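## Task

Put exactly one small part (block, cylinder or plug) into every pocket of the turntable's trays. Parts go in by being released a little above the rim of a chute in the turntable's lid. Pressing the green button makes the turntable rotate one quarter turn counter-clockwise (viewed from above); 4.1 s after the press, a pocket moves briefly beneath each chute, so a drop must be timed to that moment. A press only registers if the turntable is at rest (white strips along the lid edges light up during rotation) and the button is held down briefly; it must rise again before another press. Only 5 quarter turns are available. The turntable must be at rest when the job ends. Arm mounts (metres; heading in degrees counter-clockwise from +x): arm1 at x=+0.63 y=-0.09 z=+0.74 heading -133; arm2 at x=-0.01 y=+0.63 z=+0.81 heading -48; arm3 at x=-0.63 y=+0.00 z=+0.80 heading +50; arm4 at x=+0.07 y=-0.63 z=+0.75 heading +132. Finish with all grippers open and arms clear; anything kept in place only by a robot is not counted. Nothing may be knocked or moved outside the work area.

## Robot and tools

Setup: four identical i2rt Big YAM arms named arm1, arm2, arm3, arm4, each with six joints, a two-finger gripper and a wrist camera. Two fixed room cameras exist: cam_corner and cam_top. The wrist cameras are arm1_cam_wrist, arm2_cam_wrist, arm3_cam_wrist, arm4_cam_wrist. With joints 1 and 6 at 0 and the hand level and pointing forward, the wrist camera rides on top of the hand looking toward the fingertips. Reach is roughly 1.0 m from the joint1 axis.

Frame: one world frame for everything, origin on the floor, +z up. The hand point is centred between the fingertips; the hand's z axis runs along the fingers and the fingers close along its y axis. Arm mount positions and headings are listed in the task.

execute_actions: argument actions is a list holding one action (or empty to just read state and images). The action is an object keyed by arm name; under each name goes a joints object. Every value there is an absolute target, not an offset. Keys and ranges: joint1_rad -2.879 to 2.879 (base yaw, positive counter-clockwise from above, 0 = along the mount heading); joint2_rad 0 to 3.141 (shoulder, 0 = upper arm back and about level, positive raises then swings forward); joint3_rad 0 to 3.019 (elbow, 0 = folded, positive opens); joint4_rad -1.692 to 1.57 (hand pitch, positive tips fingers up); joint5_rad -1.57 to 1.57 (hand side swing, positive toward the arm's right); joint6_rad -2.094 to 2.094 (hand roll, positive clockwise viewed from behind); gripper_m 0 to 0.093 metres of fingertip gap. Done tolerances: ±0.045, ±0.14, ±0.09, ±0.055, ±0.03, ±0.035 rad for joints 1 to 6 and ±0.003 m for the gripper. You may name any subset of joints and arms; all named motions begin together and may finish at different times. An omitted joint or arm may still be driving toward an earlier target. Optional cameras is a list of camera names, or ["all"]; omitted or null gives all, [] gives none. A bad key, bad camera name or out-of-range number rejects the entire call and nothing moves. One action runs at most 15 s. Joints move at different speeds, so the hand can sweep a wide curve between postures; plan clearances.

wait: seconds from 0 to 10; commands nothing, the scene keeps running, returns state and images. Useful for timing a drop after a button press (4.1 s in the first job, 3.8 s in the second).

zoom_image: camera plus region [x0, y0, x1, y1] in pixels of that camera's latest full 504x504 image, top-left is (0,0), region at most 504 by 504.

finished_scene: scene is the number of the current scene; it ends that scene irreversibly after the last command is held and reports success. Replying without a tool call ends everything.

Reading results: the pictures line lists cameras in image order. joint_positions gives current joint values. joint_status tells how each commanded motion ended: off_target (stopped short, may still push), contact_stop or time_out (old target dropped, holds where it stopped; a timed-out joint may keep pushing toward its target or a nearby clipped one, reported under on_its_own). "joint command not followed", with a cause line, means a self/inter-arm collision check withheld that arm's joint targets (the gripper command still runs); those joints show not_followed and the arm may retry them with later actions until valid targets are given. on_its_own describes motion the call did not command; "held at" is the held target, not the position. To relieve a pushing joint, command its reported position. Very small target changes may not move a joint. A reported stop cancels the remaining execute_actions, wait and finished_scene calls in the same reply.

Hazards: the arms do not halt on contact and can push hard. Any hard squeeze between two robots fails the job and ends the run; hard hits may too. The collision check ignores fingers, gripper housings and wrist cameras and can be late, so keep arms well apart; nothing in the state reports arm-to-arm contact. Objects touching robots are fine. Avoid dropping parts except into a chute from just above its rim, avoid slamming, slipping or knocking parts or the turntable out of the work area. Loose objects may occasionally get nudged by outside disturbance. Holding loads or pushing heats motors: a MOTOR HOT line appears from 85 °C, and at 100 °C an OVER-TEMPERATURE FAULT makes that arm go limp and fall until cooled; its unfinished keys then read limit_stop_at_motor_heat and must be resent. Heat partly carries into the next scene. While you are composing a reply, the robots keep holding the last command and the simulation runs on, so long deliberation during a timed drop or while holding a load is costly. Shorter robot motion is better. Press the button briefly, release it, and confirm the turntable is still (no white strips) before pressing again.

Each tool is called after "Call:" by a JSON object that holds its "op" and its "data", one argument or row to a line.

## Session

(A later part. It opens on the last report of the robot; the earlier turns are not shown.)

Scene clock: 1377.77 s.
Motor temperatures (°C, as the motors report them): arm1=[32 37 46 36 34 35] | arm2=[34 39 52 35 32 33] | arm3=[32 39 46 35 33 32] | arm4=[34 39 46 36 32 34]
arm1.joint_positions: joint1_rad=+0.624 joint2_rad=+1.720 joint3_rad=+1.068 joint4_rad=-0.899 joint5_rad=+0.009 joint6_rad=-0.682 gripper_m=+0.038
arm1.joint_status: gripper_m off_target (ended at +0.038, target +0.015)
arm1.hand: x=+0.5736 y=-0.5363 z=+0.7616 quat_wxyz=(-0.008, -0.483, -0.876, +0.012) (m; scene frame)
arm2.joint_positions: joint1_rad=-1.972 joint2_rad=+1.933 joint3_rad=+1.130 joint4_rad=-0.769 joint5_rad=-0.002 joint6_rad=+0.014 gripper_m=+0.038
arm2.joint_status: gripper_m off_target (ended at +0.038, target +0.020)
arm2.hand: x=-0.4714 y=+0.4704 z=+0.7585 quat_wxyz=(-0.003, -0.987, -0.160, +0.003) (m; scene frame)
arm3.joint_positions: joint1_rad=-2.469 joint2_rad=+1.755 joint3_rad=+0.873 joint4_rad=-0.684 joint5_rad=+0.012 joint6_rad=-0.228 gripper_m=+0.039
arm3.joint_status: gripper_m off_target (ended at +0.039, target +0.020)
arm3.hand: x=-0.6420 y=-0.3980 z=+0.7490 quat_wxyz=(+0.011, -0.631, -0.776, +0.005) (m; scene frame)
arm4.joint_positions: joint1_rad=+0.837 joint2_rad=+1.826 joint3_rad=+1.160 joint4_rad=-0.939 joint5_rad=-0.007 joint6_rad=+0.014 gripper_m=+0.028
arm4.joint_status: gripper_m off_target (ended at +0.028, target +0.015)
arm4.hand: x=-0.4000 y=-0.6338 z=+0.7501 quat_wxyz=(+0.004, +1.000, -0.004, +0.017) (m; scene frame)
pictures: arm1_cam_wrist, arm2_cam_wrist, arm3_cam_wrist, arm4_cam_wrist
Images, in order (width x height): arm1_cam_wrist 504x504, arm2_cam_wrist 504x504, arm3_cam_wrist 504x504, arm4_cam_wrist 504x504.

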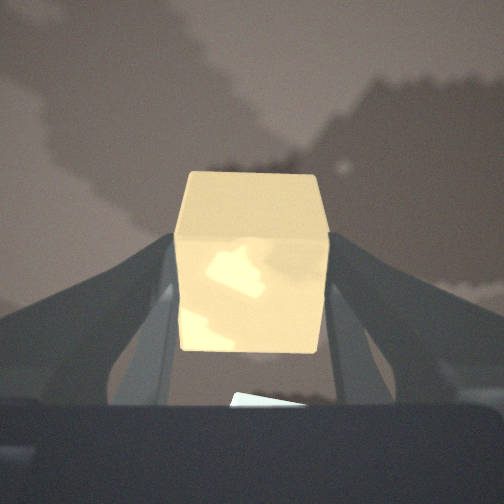

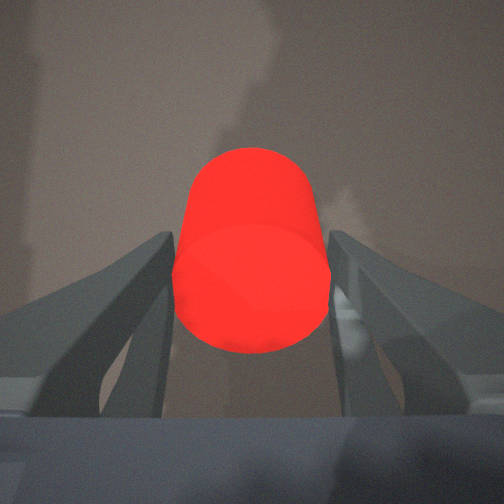

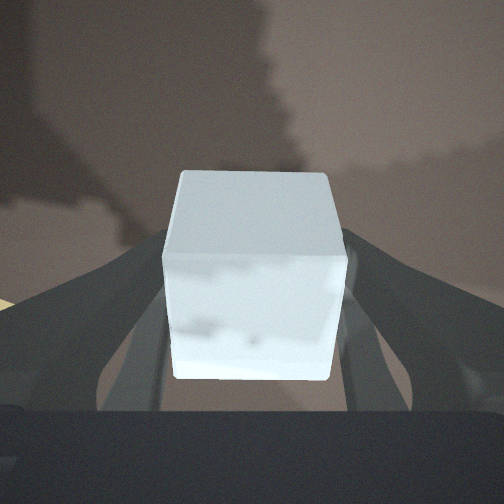

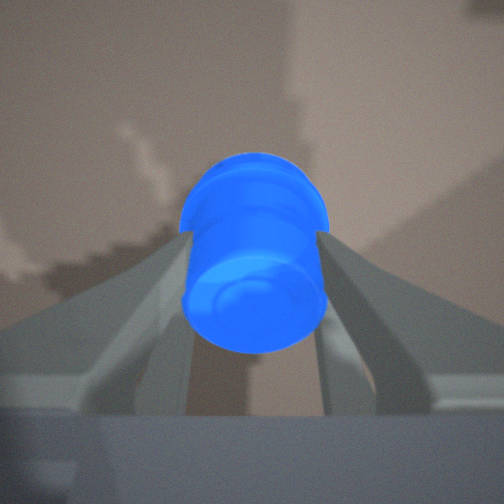

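Call:
{"op": "execute_actions", "data": {
  "actions": [
    {"arm1":{"joints":{"joint2_rad":1.35}},"arm2":{"joints":{"joint2_rad":1.55}},"arm3":{"joints":{"joint2_rad":1.35}},"arm4":{"joints":{"joint2_rad":1.45}}}
  ],
  "cameras": []
}}

Call:
{"op": "execute_actions", "data": {
  "actions": [
    {"arm1":{"joints":{"joint2_rad":0.738,"joint3_rad":1.207,"joint4_rad":-1.5,"joint6_rad":-0.365}},"arm2":{"joints":{"joint2_rad":0.738,"joint3_rad":1.207,"joint4_rad":-1.5}},"arm3":{"joints":{"joint2_rad":0.738,"joint3_rad":1.207,"joint4_rad":-1.5,"joint6_rad":-0.165}},"arm4":{"joints":{"joint2_rad":0.738,"joint3_rad":1.207,"joint4_rad":-1.5}}}
  ],
  "cameras": []
}}

Call:
{"op": "execute_actions", "data": {
  "actions": [
    {"arm1":{"joints":{"joint1_rad":-1.012}},"arm2":{"joints":{"joint1_rad":-0.757}},"arm3":{"joints":{"joint1_rad":-0.985}},"arm4":{"joints":{"joint1_rad":-0.585}}}
  ],
  "cameras": []
}}

Call:
{"op": "execute_actions", "data": {
  "actions": [
    {"arm1":{"joints":{"joint2_rad":1.0,"joint3_rad":1.325,"joint4_rad":-1.295}},"arm2":{"joints":{"joint3_rad":1.115,"joint4_rad":-1.114}},"arm3":{"joints":{"joint3_rad":0.884,"joint4_rad":-1.168}}}
  ],
  "cameras": []
}}

Call:
{"op": "execute_actions", "data": {
  "actions": [
    {"arm1":{"joints":{"joint1_rad":-1.127,"joint2_rad":1.10,"joint3_rad":0.981,"joint4_rad":-1.365}},"arm2":{"joints":{"joint2_rad":1.465}},"arm3":{"joints":{"joint2_rad":1.176}}}
  ],
  "cameras": ["arm1_cam_wrist","arm2_cam_wrist","arm3_cam_wrist","arm4_cam_wrist","cam_top"]
}}

Scene clock: 1400.27 s.
Motor temperatures (°C, as the motors report them): arm1=[32 37 46 36 34 35] | arm2=[34 39 52 35 32 33] | arm3=[32 39 46 35 33 32] | arm4=[34 39 45 36 32 34]
arm1.joint_positions: joint1_rad=+0.624 joint2_rad=+1.332 joint3_rad=+1.063 joint4_rad=-0.899 joint5_rad=+0.009 joint6_rad=-0.682 gripper_m=+0.038
arm1.joint_status: all done
arm1.hand: x=+0.5702 y=-0.5436 z=+0.9309 quat_wxyz=(-0.079, -0.475, -0.856, +0.188) (m; scene frame)
arm2.joint_positions: joint1_rad=-1.972 joint2_rad=+1.539 joint3_rad=+1.130 joint4_rad=-0.769 joint5_rad=-0.002 joint6_rad=+0.014 gripper_m=+0.038
arm2.joint_status: all done
arm2.hand: x=-0.5056 y=+0.4590 z=+0.9508 quat_wxyz=(-0.037, -0.967, -0.157, +0.196) (m; scene frame)
arm3.joint_positions: joint1_rad=-2.469 joint2_rad=+1.345 joint3_rad=+0.867 joint4_rad=-0.684 joint5_rad=+0.012 joint6_rad=-0.228 gripper_m=+0.039
arm3.joint_status: all done
arm3.hand: x=-0.6408 y=-0.4379 z=+0.9123 quat_wxyz=(-0.112, -0.618, -0.761, +0.164) (m; scene frame)
arm4.joint_positions: joint1_rad=+0.837 joint2_rad=+1.445 joint3_rad=+1.160 joint4_rad=-0.940 joint5_rad=-0.007 joint6_rad=+0.014 gripper_m=+0.028
arm4.joint_status: all done
arm4.hand: x=-0.4165 y=-0.6336 z=+0.9278 quat_wxyz=(+0.006, +0.985, -0.003, -0.172) (m; scene frame)
pictures: none
No camera images: the call's "cameras" was empty. Leave "cameras" out to get every camera's image.

Scene clock: 1401.83 s.
Motor temperatures (°C, as the motors report them): arm1=[32 37 47 36 34 35] | arm2=[34 39 52 35 32 33] | arm3=[32 39 46 35 33 32] | arm4=[34 39 46 36 32 34]
arm1.joint_positions: joint1_rad=+0.624 joint2_rad=+0.735 joint3_rad=+1.186 joint4_rad=-1.484 joint5_rad=+0.009 joint6_rad=-0.373 gripper_m=+0.038
arm1.joint_status: all done
arm1.hand: x=+0.5921 y=-0.3363 z=+1.1331 quat_wxyz=(-0.141, -0.592, -0.759, +0.231) (m; scene frame)
arm2.joint_positions: joint1_rad=-1.972 joint2_rad=+0.734 joint3_rad=+1.189 joint4_rad=-1.489 joint5_rad=-0.002 joint6_rad=+0.014 gripper_m=+0.038
arm2.joint_status: all done
arm2.hand: x=-0.2514 y=+0.5481 z=+1.2077 quat_wxyz=(-0.049, -0.951, -0.154, +0.265) (m; scene frame)
arm3.joint_positions: joint1_rad=-2.469 joint2_rad=+0.743 joint3_rad=+1.194 joint4_rad=-1.487 joint5_rad=+0.012 joint6_rad=-0.173 gripper_m=+0.039
arm3.joint_status: all done
arm3.hand: x=-0.6333 y=-0.2587 z=+1.1922 quat_wxyz=(-0.155, -0.629, -0.733, +0.207) (m; scene frame)
arm4.joint_positions: joint1_rad=+0.837 joint2_rad=+0.733 joint3_rad=+1.167 joint4_rad=-1.496 joint5_rad=-0.007 joint6_rad=+0.014 gripper_m=+0.028
arm4.joint_status: all done
arm4.hand: x=-0.1769 y=-0.6318 z=+1.1321 quat_wxyz=(+0.007, +0.968, -0.003, -0.252) (m; scene frame)
pictures: none
No camera images: the call's "cameras" was empty. Leave "cameras" out to get every camera's image.

Scene clock: 1403.63 s.
Motor temperatures (°C, as the motors report them): arm1=[32 37 47 35 34 35] | arm2=[34 39 52 35 32 33] | arm3=[32 39 46 35 33 32] | arm4=[34 39 47 36 32 34]
arm1.joint_positions: joint1_rad=-1.006 joint2_rad=+0.735 joint3_rad=+1.186 joint4_rad=-1.484 joint5_rad=+0.011 joint6_rad=-0.372 gripper_m=+0.038
arm1.joint_status: all done
arm1.hand: x=+0.3731 y=-0.0343 z=+1.1270 quat_wxyz=(+0.072, -0.962, -0.090, +0.249) (m; scene frame)
arm2.joint_positions: joint1_rad=-0.761 joint2_rad=+0.734 joint3_rad=+1.189 joint4_rad=-1.489 joint5_rad=-0.002 joint6_rad=+0.014 gripper_m=+0.038
arm2.joint_status: all done
arm2.hand: x=-0.0167 y=+0.3768 z=+1.2067 quat_wxyz=(-0.187, -0.693, -0.669, +0.192) (m; scene frame)
arm3.joint_positions: joint1_rad=-0.989 joint2_rad=+0.743 joint3_rad=+1.194 joint4_rad=-1.487 joint5_rad=+0.010 joint6_rad=-0.172 gripper_m=+0.040
arm3.joint_status: all done
arm3.hand: x=-0.3691 y=-0.0323 z=+1.1913 quat_wxyz=(-0.254, +0.026, -0.966, +0.037) (m; scene frame)
arm4.joint_positions: joint1_rad=-0.576 joint2_rad=+0.733 joint3_rad=+1.167 joint4_rad=-1.496 joint5_rad=-0.007 joint6_rad=+0.013 gripper_m=+0.028
arm4.joint_status: all done
arm4.hand: x=+0.0332 y=-0.3807 z=+1.1314 quat_wxyz=(-0.158, +0.735, -0.631, -0.195) (m; scene frame)
pictures: none
No camera images: the call's "cameras" was empty. Leave "cameras" out to get every camera's image.

Scene clock: 1404.87 s.
Motor temperatures (°C, as the motors report them): arm1=[32 37 47 36 34 35] | arm2=[34 39 52 35 32 33] | arm3=[32 39 47 35 33 32] | arm4=[34 39 47 36 32 34]
arm1.joint_positions: joint1_rad=-1.006 joint2_rad=+1.009 joint3_rad=+1.295 joint4_rad=-1.315 joint5_rad=+0.011 joint6_rad=-0.372 gripper_m=+0.038
arm1.joint_status: all done
arm1.hand: x=+0.2603 y=-0.0138 z=+1.1189 quat_wxyz=(+0.072, -0.961, -0.090, +0.250) (m; scene frame)
arm2.joint_positions: joint1_rad=-0.761 joint2_rad=+0.739 joint3_rad=+1.110 joint4_rad=-1.132 joint5_rad=-0.002 joint6_rad=+0.014 gripper_m=+0.038
arm2.joint_status: all done
arm2.hand: x=-0.0182 y=+0.3105 z=+1.2208 quat_wxyz=(-0.277, -0.660, -0.638, +0.283) (m; scene frame)
arm3.joint_positions: joint1_rad=-0.989 joint2_rad=+0.742 joint3_rad=+0.871 joint4_rad=-1.199 joint5_rad=+0.010 joint6_rad=-0.172 gripper_m=+0.040
arm3.joint_status: all done
arm3.hand: x=-0.3434 y=-0.0341 z=+1.0696 quat_wxyz=(-0.239, +0.026, -0.970, +0.035) (m; scene frame)
arm4.joint_positions: joint1_rad=-0.576 joint2_rad=+0.733 joint3_rad=+1.167 joint4_rad=-1.496 joint5_rad=-0.007 joint6_rad=+0.013 gripper_m=+0.028
arm4.joint_status: not commanded
arm4.hand: x=+0.0332 y=-0.3807 z=+1.1314 quat_wxyz=(-0.158, +0.735, -0.631, -0.195) (m; scene frame)
pictures: none
No camera images: the call's "cameras" was empty. Leave "cameras" out to get every camera's image.

Scene clock: 1406.20 s.
Motor temperatures (°C, as the motors report them): arm1=[32 37 47 36 34 35] | arm2=[34 38 53 35 32 33] | arm3=[32 38 47 35 33 32] | arm4=[34 38 47 36 32 34]
arm1.joint_positions: joint1_rad=-1.129 joint2_rad=+1.111 joint3_rad=+0.982 joint4_rad=-1.354 joint5_rad=+0.010 joint6_rad=-0.371 gripper_m=+0.038
arm1.joint_status: all done
arm1.hand: x=+0.3271 y=+0.0115 z=+0.9412 quat_wxyz=(+0.014, -0.999, -0.034, +0.033) (m; scene frame)
arm2.joint_positions: joint1_rad=-0.761 joint2_rad=+1.467 joint3_rad=+1.110 joint4_rad=-1.125 joint5_rad=-0.002 joint6_rad=+0.014 gripper_m=+0.038
arm2.joint_status: all done
arm2.hand: x=-0.0229 y=+0.2008 z=+0.9525 quat_wxyz=(-0.032, -0.720, -0.693, +0.035) (m; scene frame)
arm3.joint_positions: joint1_rad=-0.989 joint2_rad=+1.189 joint3_rad=+0.871 joint4_rad=-1.186 joint5_rad=+0.010 joint6_rad=-0.172 gripper_m=+0.040
arm3.joint_status: all done
arm3.hand: x=-0.3076 y=-0.0370 z=+0.9416 quat_wxyz=(-0.026, +0.029, -0.999, +0.004) (m; scene frame)
arm4.joint_positions: joint1_rad=-0.576 joint2_rad=+0.733 joint3_rad=+1.167 joint4_rad=-1.496 joint5_rad=-0.007 joint6_rad=+0.013 gripper_m=+0.028
arm4.joint_status: not commanded
arm4.hand: x=+0.0332 y=-0.3807 z=+1.1314 quat_wxyz=(-0.158, +0.735, -0.631, -0.195) (m; scene frame)
pictures: arm1_cam_wrist, arm2_cam_wrist, arm3_cam_wrist, arm4_cam_wrist, cam_top
Images, in order (width x height): arm1_cam_wrist 504x504, arm2_cam_wrist 504x504, arm3_cam_wrist 504x504, arm4_cam_wrist 504x504, cam_top 504x504.

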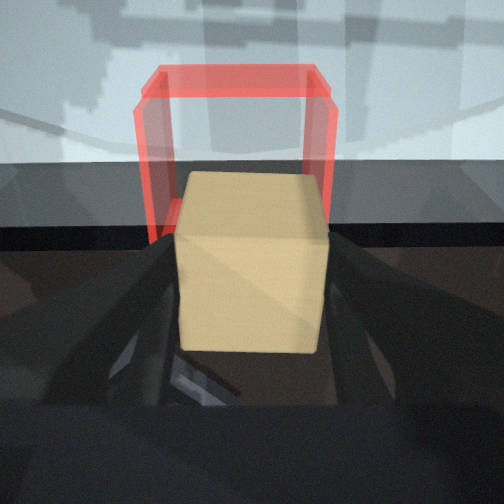

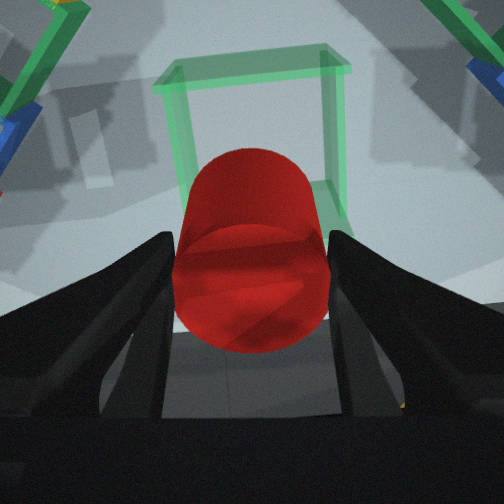

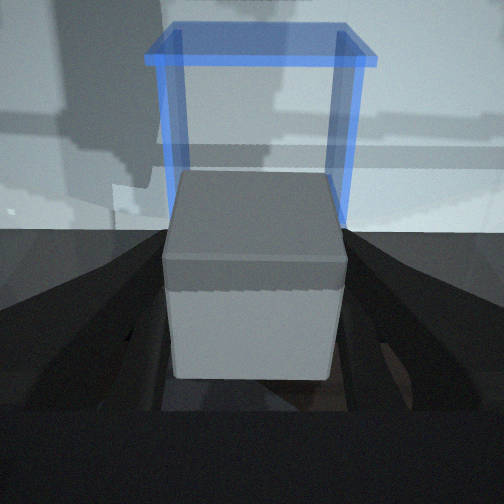

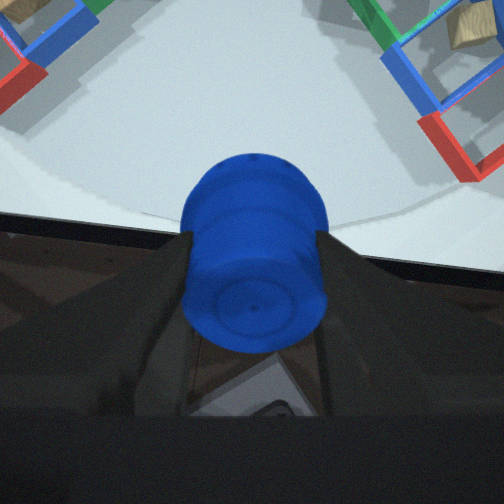

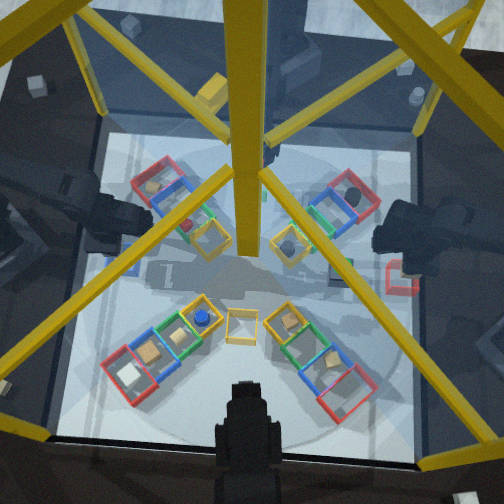

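Call:
{"op": "execute_actions", "data": {
  "actions": [
    {"arm1":{"joints":{"joint2_rad":1.0}},"arm2":{"joints":{"joint4_rad":-1.088}},"arm3":{"joints":{"joint2_rad":1.0}}}
  ],
  "cameras": []
}}

Call:
{"op": "execute_actions", "data": {
  "actions": [
    {"arm1":{"joints":{"joint1_rad":-1.0,"joint3_rad":1.34,"joint4_rad":-1.295}},"arm3":{"joints":{"joint3_rad":1.10}}}
  ],
  "cameras": []
}}

Call:
{"op": "execute_actions", "data": {
  "actions": [
    {"arm1":{"joints":{"joint2_rad":1.15}},"arm3":{"joints":{"joint3_rad":0.925,"joint4_rad":-1.215}}}
  ],
  "cameras": []
}}

Call:
{"op": "execute_actions", "data": {
  "actions": [
    {"arm1":{"joints":{"joint1_rad":-1.098,"joint3_rad":1.03,"joint4_rad":-1.402}},"arm3":{"joints":{"joint2_rad":1.225}}}
  ],
  "cameras": ["arm1_cam_wrist","arm2_cam_wrist","arm3_cam_wrist"]
}}

Scene clock: 1438.83 s.
Motor temperatures (°C, as the motors report them): arm1=[32 36 47 35 34 35] | arm2=[34 38 53 35 32 33] | arm3=[32 38 48 35 33 32] | arm4=[34 37 51 36 32 34]
arm1.joint_positions: joint1_rad=-1.129 joint2_rad=+0.989 joint3_rad=+0.982 joint4_rad=-1.354 joint5_rad=+0.010 joint6_rad=-0.371 gripper_m=+0.038
arm1.joint_status: all done
arm1.hand: x=+0.3375 y=+0.0084 z=+0.9766 quat_wxyz=(+0.034, -0.995, -0.034, +0.091) (m; scene frame)
arm2.joint_positions: joint1_rad=-0.761 joint2_rad=+1.467 joint3_rad=+1.110 joint4_rad=-1.101 joint5_rad=-0.002 joint6_rad=+0.014 gripper_m=+0.038
arm2.joint_status: all done
arm2.hand: x=-0.0230 y=+0.1951 z=+0.9531 quat_wxyz=(-0.040, -0.719, -0.692, +0.044) (m; scene frame)
arm3.joint_positions: joint1_rad=-0.989 joint2_rad=+0.994 joint3_rad=+0.871 joint4_rad=-1.186 joint5_rad=+0.010 joint6_rad=-0.172 gripper_m=+0.040
arm3.joint_status: all done
arm3.hand: x=-0.3148 y=-0.0367 z=+0.9997 quat_wxyz=(-0.122, +0.028, -0.992, +0.018) (m; scene frame)
arm4.joint_positions: joint1_rad=-0.576 joint2_rad=+0.733 joint3_rad=+1.167 joint4_rad=-1.496 joint5_rad=-0.007 joint6_rad=+0.013 gripper_m=+0.028
arm4.joint_status: not commanded
arm4.hand: x=+0.0332 y=-0.3807 z=+1.1314 quat_wxyz=(-0.158, +0.735, -0.631, -0.195) (m; scene frame)
pictures: none
No camera images: the call's "cameras" was empty. Leave "cameras" out to get every camera's image.

Scene clock: 1439.90 s.
Motor temperatures (°C, as the motors report them): arm1=[32 36 48 35 34 35] | arm2=[34 38 53 35 32 33] | arm3=[32 38 48 35 33 32] | arm4=[34 37 51 36 32 34]
arm1.joint_positions: joint1_rad=-0.999 joint2_rad=+0.995 joint3_rad=+1.306 joint4_rad=-1.308 joint5_rad=+0.010 joint6_rad=-0.371 gripper_m=+0.038
arm1.joint_status: all done
arm1.hand: x=+0.2610 y=-0.0167 z=+1.1302 quat_wxyz=(+0.075, -0.957, -0.093, +0.265) (m; scene frame)
arm2.joint_positions: joint1_rad=-0.761 joint2_rad=+1.467 joint3_rad=+1.110 joint4_rad=-1.101 joint5_rad=-0.002 joint6_rad=+0.014 gripper_m=+0.038
arm2.joint_status: not commanded
arm2.hand: x=-0.0230 y=+0.1951 z=+0.9531 quat_wxyz=(-0.040, -0.719, -0.692, +0.044) (m; scene frame)
arm3.joint_positions: joint1_rad=-0.989 joint2_rad=+1.004 joint3_rad=+1.052 joint4_rad=-1.186 joint5_rad=+0.010 joint6_rad=-0.172 gripper_m=+0.040
arm3.joint_status: all done
arm3.hand: x=-0.2686 y=-0.0427 z=+1.0802 quat_wxyz=(-0.206, +0.026, -0.978, +0.030) (m; scene frame)
arm4.joint_positions: joint1_rad=-0.576 joint2_rad=+0.733 joint3_rad=+1.167 joint4_rad=-1.496 joint5_rad=-0.007 joint6_rad=+0.013 gripper_m=+0.028
arm4.joint_status: not commanded
arm4.hand: x=+0.0332 y=-0.3807 z=+1.1314 quat_wxyz=(-0.158, +0.735, -0.631, -0.195) (m; scene frame)
pictures: none
No camera images: the call's "cameras" was empty. Leave "cameras" out to get every camera's image.

Scene clock: 1440.97 s.
Motor temperatures (°C, as the motors report them): arm1=[32 36 48 35 34 35] | arm2=[34 38 53 35 32 33] | arm3=[32 38 48 35 33 32] | arm4=[34 37 51 36 32 34]
arm1.joint_positions: joint1_rad=-0.999 joint2_rad=+1.161 joint3_rad=+1.306 joint4_rad=-1.308 joint5_rad=+0.010 joint6_rad=-0.371 gripper_m=+0.038
arm1.joint_status: all done
arm1.hand: x=+0.2234 y=-0.0106 z=+1.0684 quat_wxyz=(+0.053, -0.976, -0.096, +0.187) (m; scene frame)
arm2.joint_positions: joint1_rad=-0.761 joint2_rad=+1.467 joint3_rad=+1.110 joint4_rad=-1.101 joint5_rad=-0.002 joint6_rad=+0.014 gripper_m=+0.038
arm2.joint_status: not commanded
arm2.hand: x=-0.0230 y=+0.1951 z=+0.9531 quat_wxyz=(-0.040, -0.719, -0.692, +0.044) (m; scene frame)
arm3.joint_positions: joint1_rad=-0.989 joint2_rad=+1.004 joint3_rad=+0.907 joint4_rad=-1.207 joint5_rad=+0.010 joint6_rad=-0.172 gripper_m=+0.040
arm3.joint_status: all done
arm3.hand: x=-0.3091 y=-0.0375 z=+1.0113 quat_wxyz=(-0.125, +0.028, -0.992, +0.018) (m; scene frame)
arm4.joint_positions: joint1_rad=-0.576 joint2_rad=+0.733 joint3_rad=+1.167 joint4_rad=-1.496 joint5_rad=-0.007 joint6_rad=+0.013 gripper_m=+0.028
arm4.joint_status: not commanded
arm4.hand: x=+0.0332 y=-0.3807 z=+1.1314 quat_wxyz=(-0.158, +0.735, -0.631, -0.195) (m; scene frame)
pictures: none
No camera images: the call's "cameras" was empty. Leave "cameras" out to get every camera's image.

Scene clock: 1441.97 s.
Motor temperatures (°C, as the motors report them): arm1=[32 36 48 35 34 35] | arm2=[34 38 53 35 32 33] | arm3=[32 38 48 35 33 32] | arm4=[34 37 51 36 32 34]
arm1.joint_positions: joint1_rad=-1.101 joint2_rad=+1.145 joint3_rad=+1.033 joint4_rad=-1.390 joint5_rad=+0.010 joint6_rad=-0.371 gripper_m=+0.038
arm1.joint_status: all done
arm1.hand: x=+0.3161 y=+0.0056 z=+0.9510 quat_wxyz=(+0.010, -0.998, -0.048, +0.024) (m; scene frame)
arm2.joint_positions: joint1_rad=-0.761 joint2_rad=+1.467 joint3_rad=+1.110 joint4_rad=-1.101 joint5_rad=-0.002 joint6_rad=+0.014 gripper_m=+0.038
arm2.joint_status: not commanded
arm2.hand: x=-0.0230 y=+0.1951 z=+0.9531 quat_wxyz=(-0.040, -0.719, -0.692, +0.044) (m; scene frame)
arm3.joint_positions: joint1_rad=-0.989 joint2_rad=+1.244 joint3_rad=+0.907 joint4_rad=-1.207 joint5_rad=+0.010 joint6_rad=-0.172 gripper_m=+0.040
arm3.joint_status: all done
arm3.hand: x=-0.2992 y=-0.0379 z=+0.9380 quat_wxyz=(-0.006, +0.029, -1.000, +0.001) (m; scene frame)
arm4.joint_positions: joint1_rad=-0.576 joint2_rad=+0.733 joint3_rad=+1.167 joint4_rad=-1.496 joint5_rad=-0.007 joint6_rad=+0.013 gripper_m=+0.028
arm4.joint_status: not commanded
arm4.hand: x=+0.0332 y=-0.3807 z=+1.1314 quat_wxyz=(-0.158, +0.735, -0.631, -0.195) (m; scene frame)
pictures: arm1_cam_wrist, arm2_cam_wrist, arm3_cam_wrist
Images, in order (width x height): arm1_cam_wrist 504x504, arm2_cam_wrist 504x504, arm3_cam_wrist 504x504.

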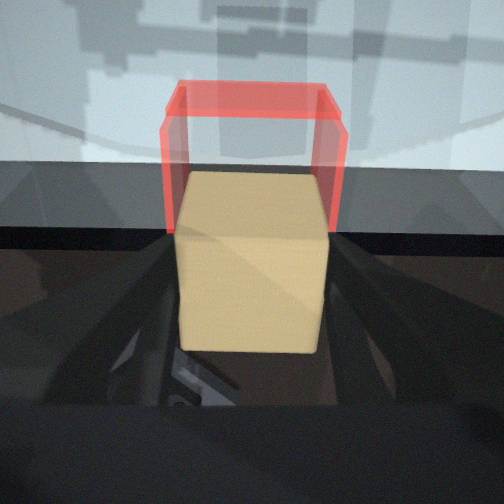

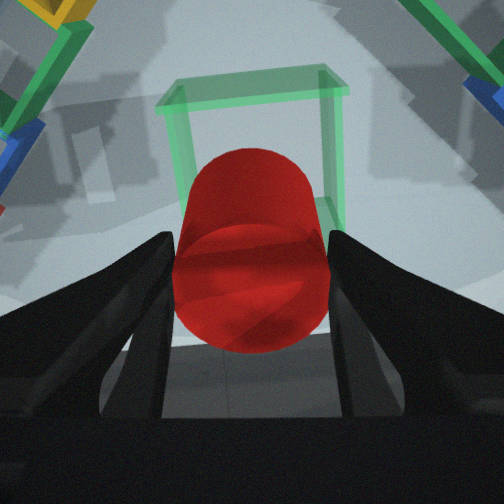

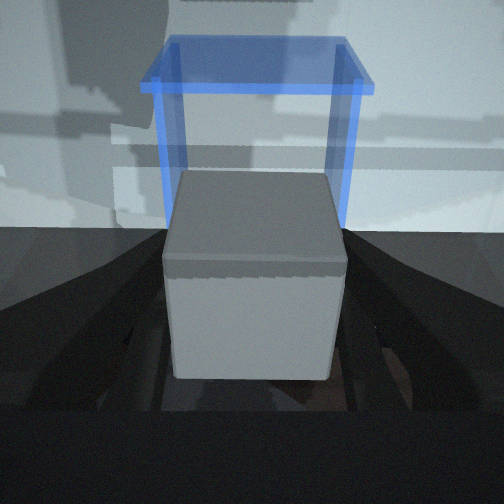

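Call:
{"op": "execute_actions", "data": {
  "actions": [
    {"arm1":{"joints":{"joint2_rad":1.0}},"arm3":{"joints":{"joint4_rad":-1.158}}}
  ],
  "cameras": []
}}

Call:
{"op": "execute_actions", "data": {
  "actions": [
    {"arm1":{"joints":{"joint1_rad":-1.0,"joint3_rad":1.325,"joint4_rad":-1.295}}}
  ],
  "cameras": []
}}

Call:
{"op": "execute_actions", "data": {
  "actions": [
    {"arm1":{"joints":{"joint2_rad":1.35}}}
  ],
  "cameras": ["arm1_cam_wrist","arm3_cam_wrist","cam_top"]
}}

Scene clock: 1471.37 s.
Motor temperatures (°C, as the motors report them): arm1=[32 36 47 35 34 35] | arm2=[34 38 53 35 32 33] | arm3=[32 38 48 35 33 32] | arm4=[34 36 52 36 32 34]
arm1.joint_positions: joint1_rad=-1.101 joint2_rad=+0.985 joint3_rad=+1.033 joint4_rad=-1.390 joint5_rad=+0.010 joint6_rad=-0.371 gripper_m=+0.038
arm1.joint_status: all done
arm1.hand: x=+0.3322 y=+0.0014 z=+0.9982 quat_wxyz=(+0.035, -0.993, -0.047, +0.100) (m; scene frame)
arm2.joint_positions: joint1_rad=-0.761 joint2_rad=+1.467 joint3_rad=+1.110 joint4_rad=-1.101 joint5_rad=-0.002 joint6_rad=+0.014 gripper_m=+0.038
arm2.joint_status: not commanded
arm2.hand: x=-0.0230 y=+0.1951 z=+0.9531 quat_wxyz=(-0.040, -0.719, -0.692, +0.044) (m; scene frame)
arm3.joint_positions: joint1_rad=-0.989 joint2_rad=+1.244 joint3_rad=+0.907 joint4_rad=-1.177 joint5_rad=+0.010 joint6_rad=-0.172 gripper_m=+0.040
arm3.joint_status: all done
arm3.hand: x=-0.2917 y=-0.0388 z=+0.9382 quat_wxyz=(-0.022, +0.029, -0.999, +0.004) (m; scene frame)
arm4.joint_positions: joint1_rad=-0.576 joint2_rad=+0.733 joint3_rad=+1.167 joint4_rad=-1.496 joint5_rad=-0.007 joint6_rad=+0.013 gripper_m=+0.028
arm4.joint_status: not commanded
arm4.hand: x=+0.0332 y=-0.3807 z=+1.1314 quat_wxyz=(-0.158, +0.735, -0.631, -0.195) (m; scene frame)
pictures: none
No camera images: the call's "cameras" was empty. Leave "cameras" out to get every camera's image.

Scene clock: 1472.47 s.
Motor temperatures (°C, as the motors report them): arm1=[32 36 48 35 34 35] | arm2=[34 38 53 35 32 33] | arm3=[32 38 48 35 33 32] | arm4=[34 36 52 36 32 34]
arm1.joint_positions: joint1_rad=-1.000 joint2_rad=+0.995 joint3_rad=+1.292 joint4_rad=-1.308 joint5_rad=+0.010 joint6_rad=-0.371 gripper_m=+0.038
arm1.joint_status: all done
arm1.hand: x=+0.2622 y=-0.0166 z=+1.1233 quat_wxyz=(+0.073, -0.959, -0.093, +0.259) (m; scene frame)
arm2.joint_positions: joint1_rad=-0.761 joint2_rad=+1.467 joint3_rad=+1.110 joint4_rad=-1.101 joint5_rad=-0.002 joint6_rad=+0.014 gripper_m=+0.038
arm2.joint_status: not commanded
arm2.hand: x=-0.0230 y=+0.1951 z=+0.9531 quat_wxyz=(-0.040, -0.719, -0.692, +0.044) (m; scene frame)
arm3.joint_positions: joint1_rad=-0.989 joint2_rad=+1.244 joint3_rad=+0.907 joint4_rad=-1.177 joint5_rad=+0.010 joint6_rad=-0.172 gripper_m=+0.040
arm3.joint_status: not commanded
arm3.hand: x=-0.2917 y=-0.0388 z=+0.9382 quat_wxyz=(-0.022, +0.029, -0.999, +0.004) (m; scene frame)
arm4.joint_positions: joint1_rad=-0.576 joint2_rad=+0.733 joint3_rad=+1.167 joint4_rad=-1.496 joint5_rad=-0.007 joint6_rad=+0.013 gripper_m=+0.028
arm4.joint_status: not commanded
arm4.hand: x=+0.0332 y=-0.3807 z=+1.1314 quat_wxyz=(-0.158, +0.735, -0.631, -0.195) (m; scene frame)
pictures: none
No camera images: the call's "cameras" was empty. Leave "cameras" out to get every camera's image.

Scene clock: 1473.73 s.
Motor temperatures (°C, as the motors report them): arm1=[32 36 48 35 34 35] | arm2=[34 38 53 35 32 33] | arm3=[32 38 48 35 33 32] | arm4=[34 36 52 36 32 34]
arm1.joint_positions: joint1_rad=-1.000 joint2_rad=+1.359 joint3_rad=+1.292 joint4_rad=-1.308 joint5_rad=+0.010 joint6_rad=-0.371 gripper_m=+0.038
arm1.joint_status: all done
arm1.hand: x=+0.1960 y=-0.0061 z=+0.9822 quat_wxyz=(+0.025, -0.991, -0.097, +0.087) (m; scene frame)
arm2.joint_positions: joint1_rad=-0.761 joint2_rad=+1.467 joint3_rad=+1.110 joint4_rad=-1.101 joint5_rad=-0.002 joint6_rad=+0.014 gripper_m=+0.038
arm2.joint_status: not commanded
arm2.hand: x=-0.0230 y=+0.1951 z=+0.9531 quat_wxyz=(-0.040, -0.719, -0.692, +0.044) (m; scene frame)
arm3.joint_positions: joint1_rad=-0.989 joint2_rad=+1.244 joint3_rad=+0.907 joint4_rad=-1.177 joint5_rad=+0.010 joint6_rad=-0.172 gripper_m=+0.040
arm3.joint_status: not commanded
arm3.hand: x=-0.2917 y=-0.0388 z=+0.9382 quat_wxyz=(-0.022, +0.029, -0.999, +0.004) (m; scene frame)
arm4.joint_positions: joint1_rad=-0.576 joint2_rad=+0.733 joint3_rad=+1.167 joint4_rad=-1.496 joint5_rad=-0.007 joint6_rad=+0.013 gripper_m=+0.028
arm4.joint_status: not commanded
arm4.hand: x=+0.0332 y=-0.3807 z=+1.1314 quat_wxyz=(-0.158, +0.735, -0.631, -0.195) (m; scene frame)
pictures: arm1_cam_wrist, arm3_cam_wrist, cam_top
Images, in order (width x height): arm1_cam_wrist 504x504, arm3_cam_wrist 504x504, cam_top 504x504.

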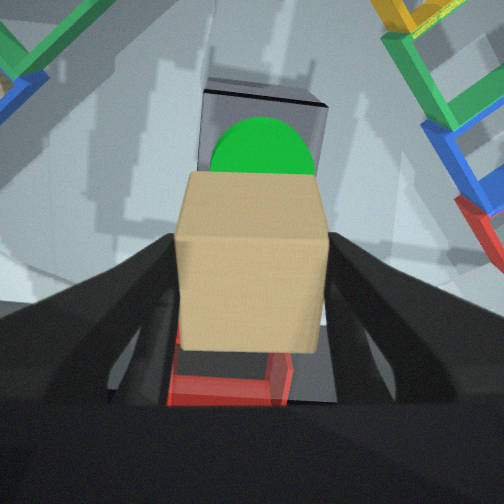

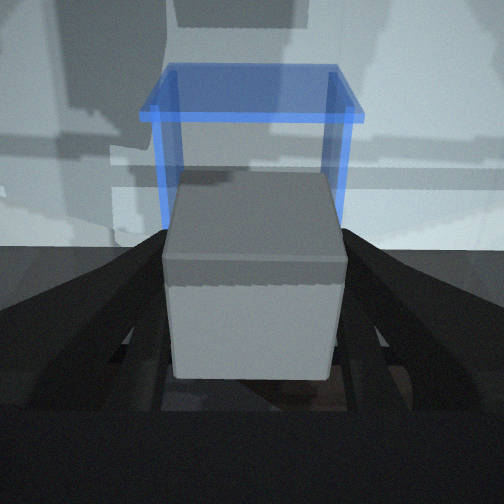

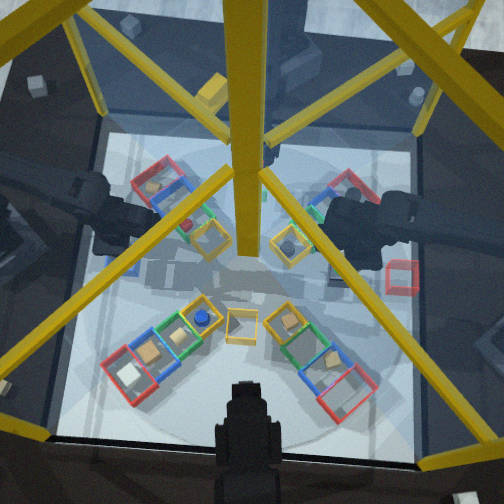

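Call:
{"op": "execute_actions", "data": {
  "actions": [
    {"arm1":{"joints":{"joint2_rad":1.5}}}
  ],
  "cameras": ["cam_top"]
}}

Call:
{"op": "execute_actions", "data": {
  "actions": [
    {"arm1":{"joints":{"joint2_rad":1.17}}}
  ],
  "cameras": []
}}

Call:
{"op": "execute_actions", "data": {
  "actions": [
    {"arm1":{"joints":{"joint1_rad":-1.098,"joint3_rad":1.03,"joint4_rad":-1.402}}}
  ],
  "cameras": ["arm1_cam_wrist"]
}}

Call:
{"op": "wait", "data": {
  "seconds": 0.97
}}

Call:
{"op": "execute_actions", "data": {
  "actions": [
    {"arm1":{"joints":{"gripper_m":0.065}},"arm2":{"joints":{"gripper_m":0.065}},"arm3":{"joints":{"gripper_m":0.065}}}
  ]
}}

Scene clock: 1488.27 s.
Motor temperatures (°C, as the motors report them): arm1=[32 36 50 35 34 35] | arm2=[34 38 53 35 32 33] | arm3=[32 38 48 35 33 32] | arm4=[34 36 52 36 32 34]
arm1.joint_positions: joint1_rad=-1.000 joint2_rad=+1.456 joint3_rad=+1.315 joint4_rad=-1.307 joint5_rad=+0.007 joint6_rad=-0.371 gripper_m=+0.038
arm1.joint_status: all done
arm1.hand: x=+0.1800 y=-0.0041 z=+0.9503 quat_wxyz=(+0.014, -0.994, -0.098, +0.052) (m; scene frame)
arm2.joint_positions: joint1_rad=-0.761 joint2_rad=+1.467 joint3_rad=+1.110 joint4_rad=-1.101 joint5_rad=-0.002 joint6_rad=+0.014 gripper_m=+0.038
arm2.joint_status: not commanded
arm2.hand: x=-0.0230 y=+0.1951 z=+0.9531 quat_wxyz=(-0.040, -0.719, -0.692, +0.044) (m; scene frame)
arm3.joint_positions: joint1_rad=-0.989 joint2_rad=+1.244 joint3_rad=+0.907 joint4_rad=-1.177 joint5_rad=+0.010 joint6_rad=-0.172 gripper_m=+0.040
arm3.joint_status: not commanded
arm3.hand: x=-0.2917 y=-0.0388 z=+0.9382 quat_wxyz=(-0.022, +0.029, -0.999, +0.004) (m; scene frame)
arm4.joint_positions: joint1_rad=-0.576 joint2_rad=+0.733 joint3_rad=+1.167 joint4_rad=-1.496 joint5_rad=-0.007 joint6_rad=+0.013 gripper_m=+0.028
arm4.joint_status: not commanded
arm4.hand: x=+0.0332 y=-0.3807 z=+1.1314 quat_wxyz=(-0.158, +0.735, -0.631, -0.195) (m; scene frame)
pictures: cam_top
Images, in order (width x height): cam_top 504x504.

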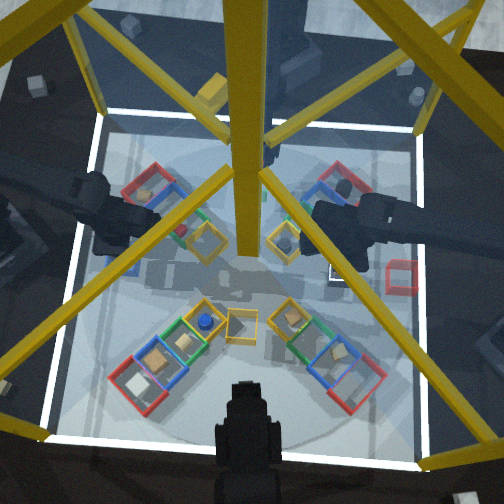

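Scene clock: 1489.60 s.
Motor temperatures (°C, as the motors report them): arm1=[32 36 50 35 34 35] | arm2=[34 38 53 35 32 33] | arm3=[32 38 48 35 33 32] | arm4=[34 36 52 36 32 34]
arm1.joint_positions: joint1_rad=-1.000 joint2_rad=+1.160 joint3_rad=+1.315 joint4_rad=-1.307 joint5_rad=+0.007 joint6_rad=-0.371 gripper_m=+0.038
arm1.joint_status: all done
arm1.hand: x=+0.2217 y=-0.0103 z=+1.0735 quat_wxyz=(+0.054, -0.975, -0.095, +0.193) (m; scene frame)
arm2.joint_positions: joint1_rad=-0.761 joint2_rad=+1.467 joint3_rad=+1.110 joint4_rad=-1.101 joint5_rad=-0.002 joint6_rad=+0.014 gripper_m=+0.038
arm2.joint_status: not commanded
arm2.hand: x=-0.0230 y=+0.1951 z=+0.9531 quat_wxyz=(-0.040, -0.719, -0.692, +0.044) (m; scene frame)
arm3.joint_positions: joint1_rad=-0.989 joint2_rad=+1.244 joint3_rad=+0.907 joint4_rad=-1.177 joint5_rad=+0.010 joint6_rad=-0.172 gripper_m=+0.040
arm3.joint_status: not commanded
arm3.hand: x=-0.2917 y=-0.0388 z=+0.9382 quat_wxyz=(-0.022, +0.029, -0.999, +0.004) (m; scene frame)
arm4.joint_positions: joint1_rad=-0.576 joint2_rad=+0.733 joint3_rad=+1.167 joint4_rad=-1.496 joint5_rad=-0.007 joint6_rad=+0.013 gripper_m=+0.028
arm4.joint_status: not commanded
arm4.hand: x=+0.0332 y=-0.3807 z=+1.1314 quat_wxyz=(-0.158, +0.735, -0.631, -0.195) (m; scene frame)
pictures: none
No camera images: the call's "cameras" was empty. Leave "cameras" out to get every camera's image.

Scene clock: 1490.53 s.
Motor temperatures (°C, as the motors report them): arm1=[32 36 49 35 34 35] | arm2=[34 38 53 35 32 33] | arm3=[32 38 48 35 33 32] | arm4=[34 36 52 36 32 34]
arm1.joint_positions: joint1_rad=-1.101 joint2_rad=+1.162 joint3_rad=+1.033 joint4_rad=-1.390 joint5_rad=+0.010 joint6_rad=-0.371 gripper_m=+0.038
arm1.joint_status: all done
arm1.hand: x=+0.3147 y=+0.0061 z=+0.9457 quat_wxyz=(+0.007, -0.999, -0.048, +0.017) (m; scene frame)
arm2.joint_positions: joint1_rad=-0.761 joint2_rad=+1.467 joint3_rad=+1.110 joint4_rad=-1.101 joint5_rad=-0.002 joint6_rad=+0.014 gripper_m=+0.038
arm2.joint_status: not commanded
arm2.hand: x=-0.0230 y=+0.1951 z=+0.9531 quat_wxyz=(-0.040, -0.719, -0.692, +0.044) (m; scene frame)
arm3.joint_positions: joint1_rad=-0.989 joint2_rad=+1.244 joint3_rad=+0.907 joint4_rad=-1.177 joint5_rad=+0.010 joint6_rad=-0.172 gripper_m=+0.040
arm3.joint_status: not commanded
arm3.hand: x=-0.2917 y=-0.0388 z=+0.9382 quat_wxyz=(-0.022, +0.029, -0.999, +0.004) (m; scene frame)
arm4.joint_positions: joint1_rad=-0.576 joint2_rad=+0.733 joint3_rad=+1.167 joint4_rad=-1.496 joint5_rad=-0.007 joint6_rad=+0.013 gripper_m=+0.028
arm4.joint_status: not commanded
arm4.hand: x=+0.0332 y=-0.3807 z=+1.1314 quat_wxyz=(-0.158, +0.735, -0.631, -0.195) (m; scene frame)
pictures: arm1_cam_wrist
Images, in order (width x height): arm1_cam_wrist 504x504.

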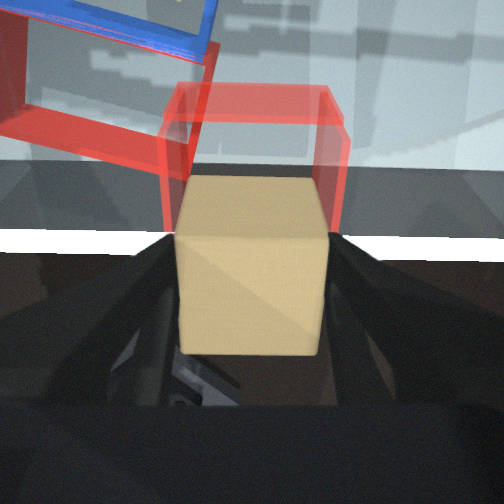

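Scene clock: 1491.53 s.
Motor temperatures (°C, as the motors report them): arm1=[32 36 49 35 34 35] | arm2=[34 38 53 35 32 33] | arm3=[32 38 48 35 33 32] | arm4=[34 36 52 36 32 34]
arm1.joint_positions: joint1_rad=-1.101 joint2_rad=+1.162 joint3_rad=+1.033 joint4_rad=-1.390 joint5_rad=+0.010 joint6_rad=-0.371 gripper_m=+0.038
arm1.joint_status: all done
arm1.hand: x=+0.3147 y=+0.0061 z=+0.9457 quat_wxyz=(+0.007, -0.999, -0.048, +0.017) (m; scene frame)
arm2.joint_positions: joint1_rad=-0.761 joint2_rad=+1.467 joint3_rad=+1.110 joint4_rad=-1.101 joint5_rad=-0.002 joint6_rad=+0.014 gripper_m=+0.038
arm2.joint_status: not commanded
arm2.hand: x=-0.0230 y=+0.1951 z=+0.9531 quat_wxyz=(-0.040, -0.719, -0.692, +0.044) (m; scene frame)
arm3.joint_positions: joint1_rad=-0.989 joint2_rad=+1.244 joint3_rad=+0.907 joint4_rad=-1.177 joint5_rad=+0.010 joint6_rad=-0.172 gripper_m=+0.040
arm3.joint_status: not commanded
arm3.hand: x=-0.2917 y=-0.0388 z=+0.9382 quat_wxyz=(-0.022, +0.029, -0.999, +0.004) (m; scene frame)
arm4.joint_positions: joint1_rad=-0.576 joint2_rad=+0.733 joint3_rad=+1.167 joint4_rad=-1.496 joint5_rad=-0.007 joint6_rad=+0.013 gripper_m=+0.028
arm4.joint_status: not commanded
arm4.hand: x=+0.0332 y=-0.3807 z=+1.1314 quat_wxyz=(-0.158, +0.735, -0.631, -0.195) (m; scene frame)
wait: 1.00 s; at rest by 0.27 s
pictures: arm1_cam_wrist, arm2_cam_wrist, arm3_cam_wrist, arm4_cam_wrist, cam_corner, cam_top
Images, in order (width x height): arm1_cam_wrist 504x504, arm2_cam_wrist 504x504, arm3_cam_wrist 504x504, arm4_cam_wrist 504x504, cam_corner 504x504, cam_top 504x504.

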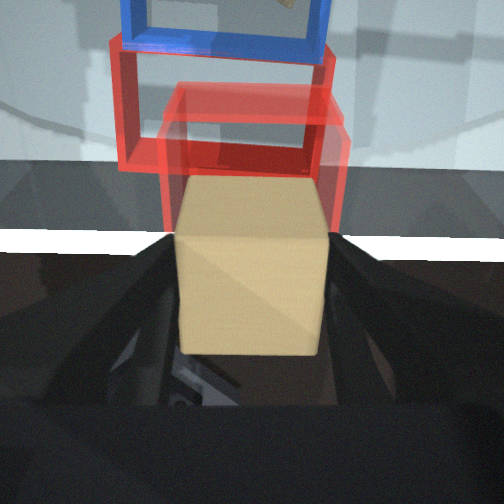

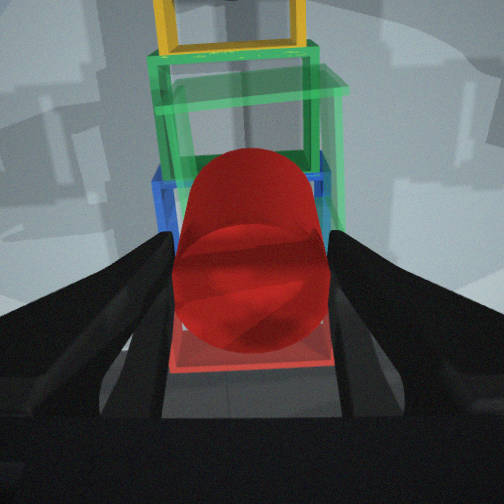

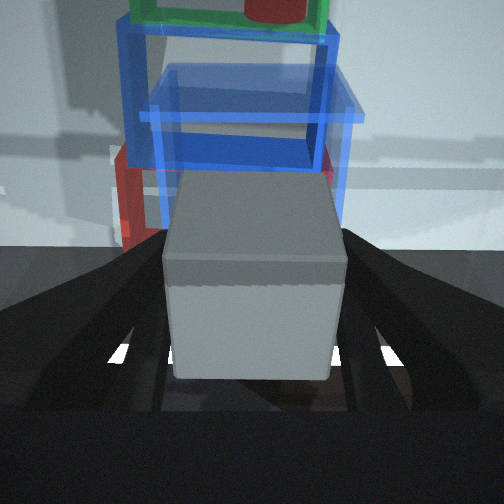

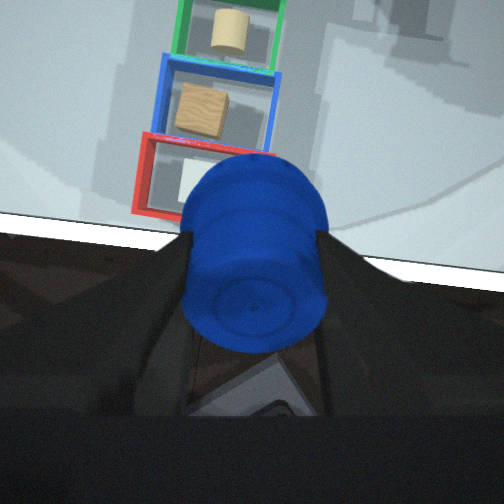

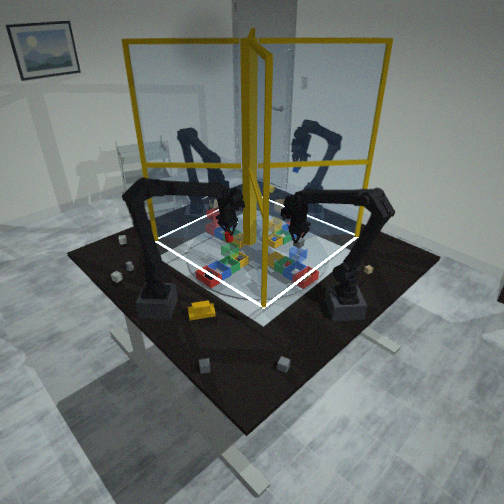

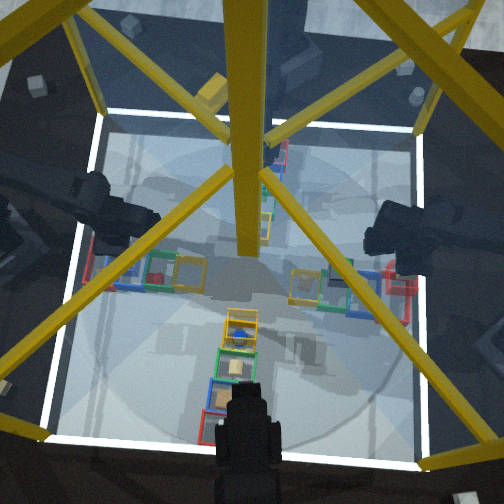

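Scene clock: 1492.13 s.
Motor temperatures (°C, as the motors report them): arm1=[32 36 49 35 34 35] | arm2=[34 38 53 35 32 33] | arm3=[32 38 48 35 33 32] | arm4=[34 36 52 36 32 34]
arm1.joint_positions: joint1_rad=-1.101 joint2_rad=+1.162 joint3_rad=+1.033 joint4_rad=-1.390 joint5_rad=+0.010 joint6_rad=-0.371 gripper_m=+0.065
arm1.joint_status: all done
arm1.hand: x=+0.3147 y=+0.0061 z=+0.9457 quat_wxyz=(+0.007, -0.999, -0.048, +0.017) (m; scene frame)
arm2.joint_positions: joint1_rad=-0.761 joint2_rad=+1.467 joint3_rad=+1.110 joint4_rad=-1.101 joint5_rad=-0.002 joint6_rad=+0.014 gripper_m=+0.065
arm2.joint_status: all done
arm2.hand: x=-0.0230 y=+0.1951 z=+0.9531 quat_wxyz=(-0.040, -0.719, -0.692, +0.044) (m; scene frame)
arm3.joint_positions: joint1_rad=-0.989 joint2_rad=+1.242 joint3_rad=+0.907 joint4_rad=-1.177 joint5_rad=+0.010 joint6_rad=-0.172 gripper_m=+0.065
arm3.joint_status: all done
arm3.hand: x=-0.2917 y=-0.0388 z=+0.9388 quat_wxyz=(-0.022, +0.029, -0.999, +0.004) (m; scene frame)
arm4.joint_positions: joint1_rad=-0.576 joint2_rad=+0.733 joint3_rad=+1.167 joint4_rad=-1.496 joint5_rad=-0.007 joint6_rad=+0.013 gripper_m=+0.028
arm4.joint_status: not commanded
arm4.hand: x=+0.0332 y=-0.3807 z=+1.1314 quat_wxyz=(-0.158, +0.735, -0.631, -0.195) (m; scene frame)
pictures: arm1_cam_wrist, arm2_cam_wrist, arm3_cam_wrist, arm4_cam_wrist, cam_corner, cam_top
Images, in order (width x height): arm1_cam_wrist 504x504, arm2_cam_wrist 504x504, arm3_cam_wrist 504x504, arm4_cam_wrist 504x504, cam_corner 504x504, cam_top 504x504.

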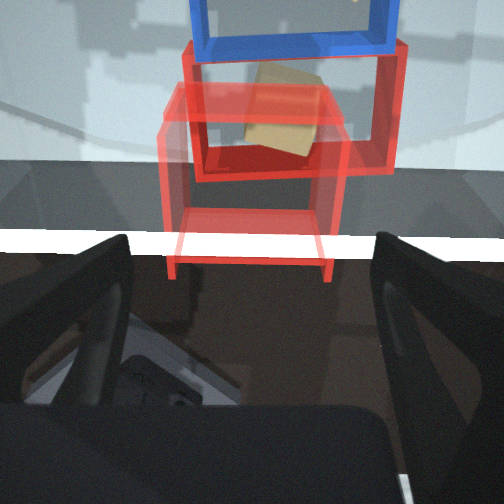

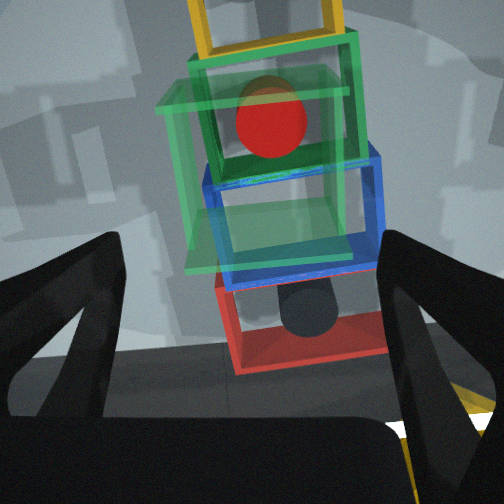

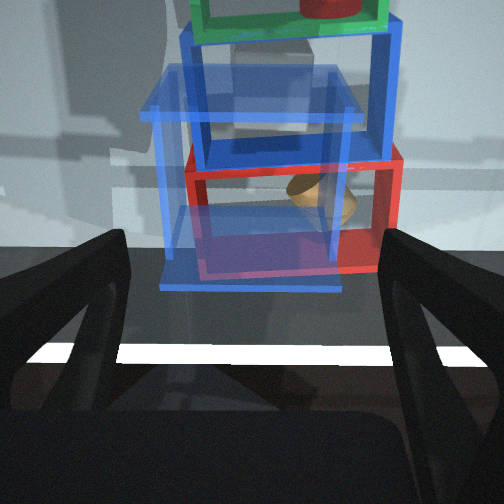

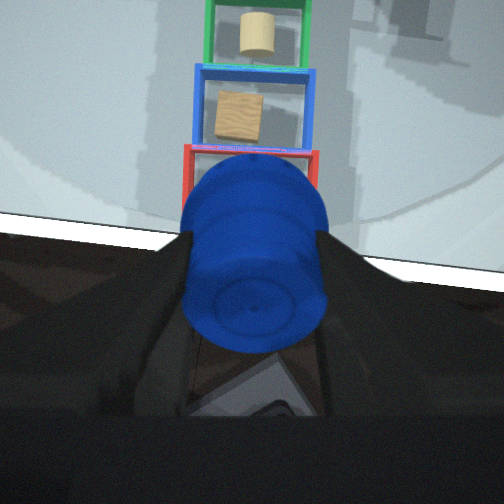

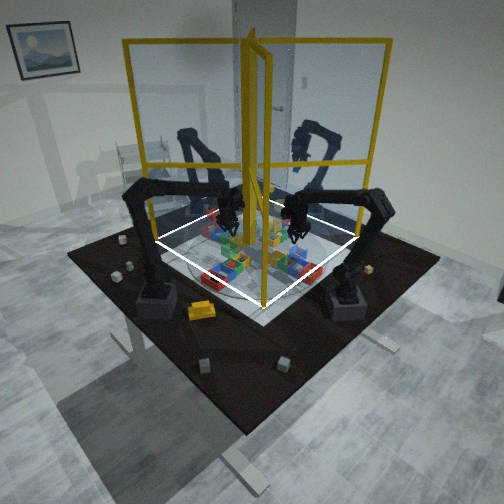

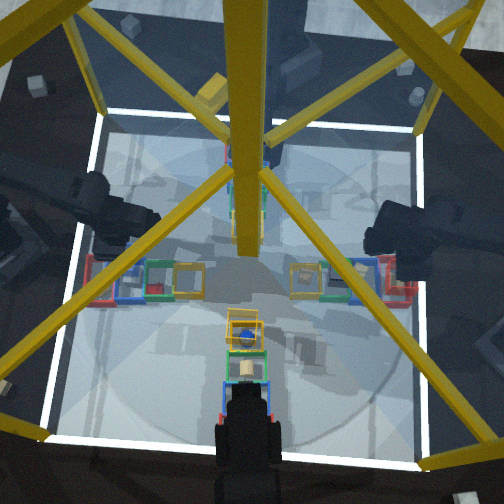

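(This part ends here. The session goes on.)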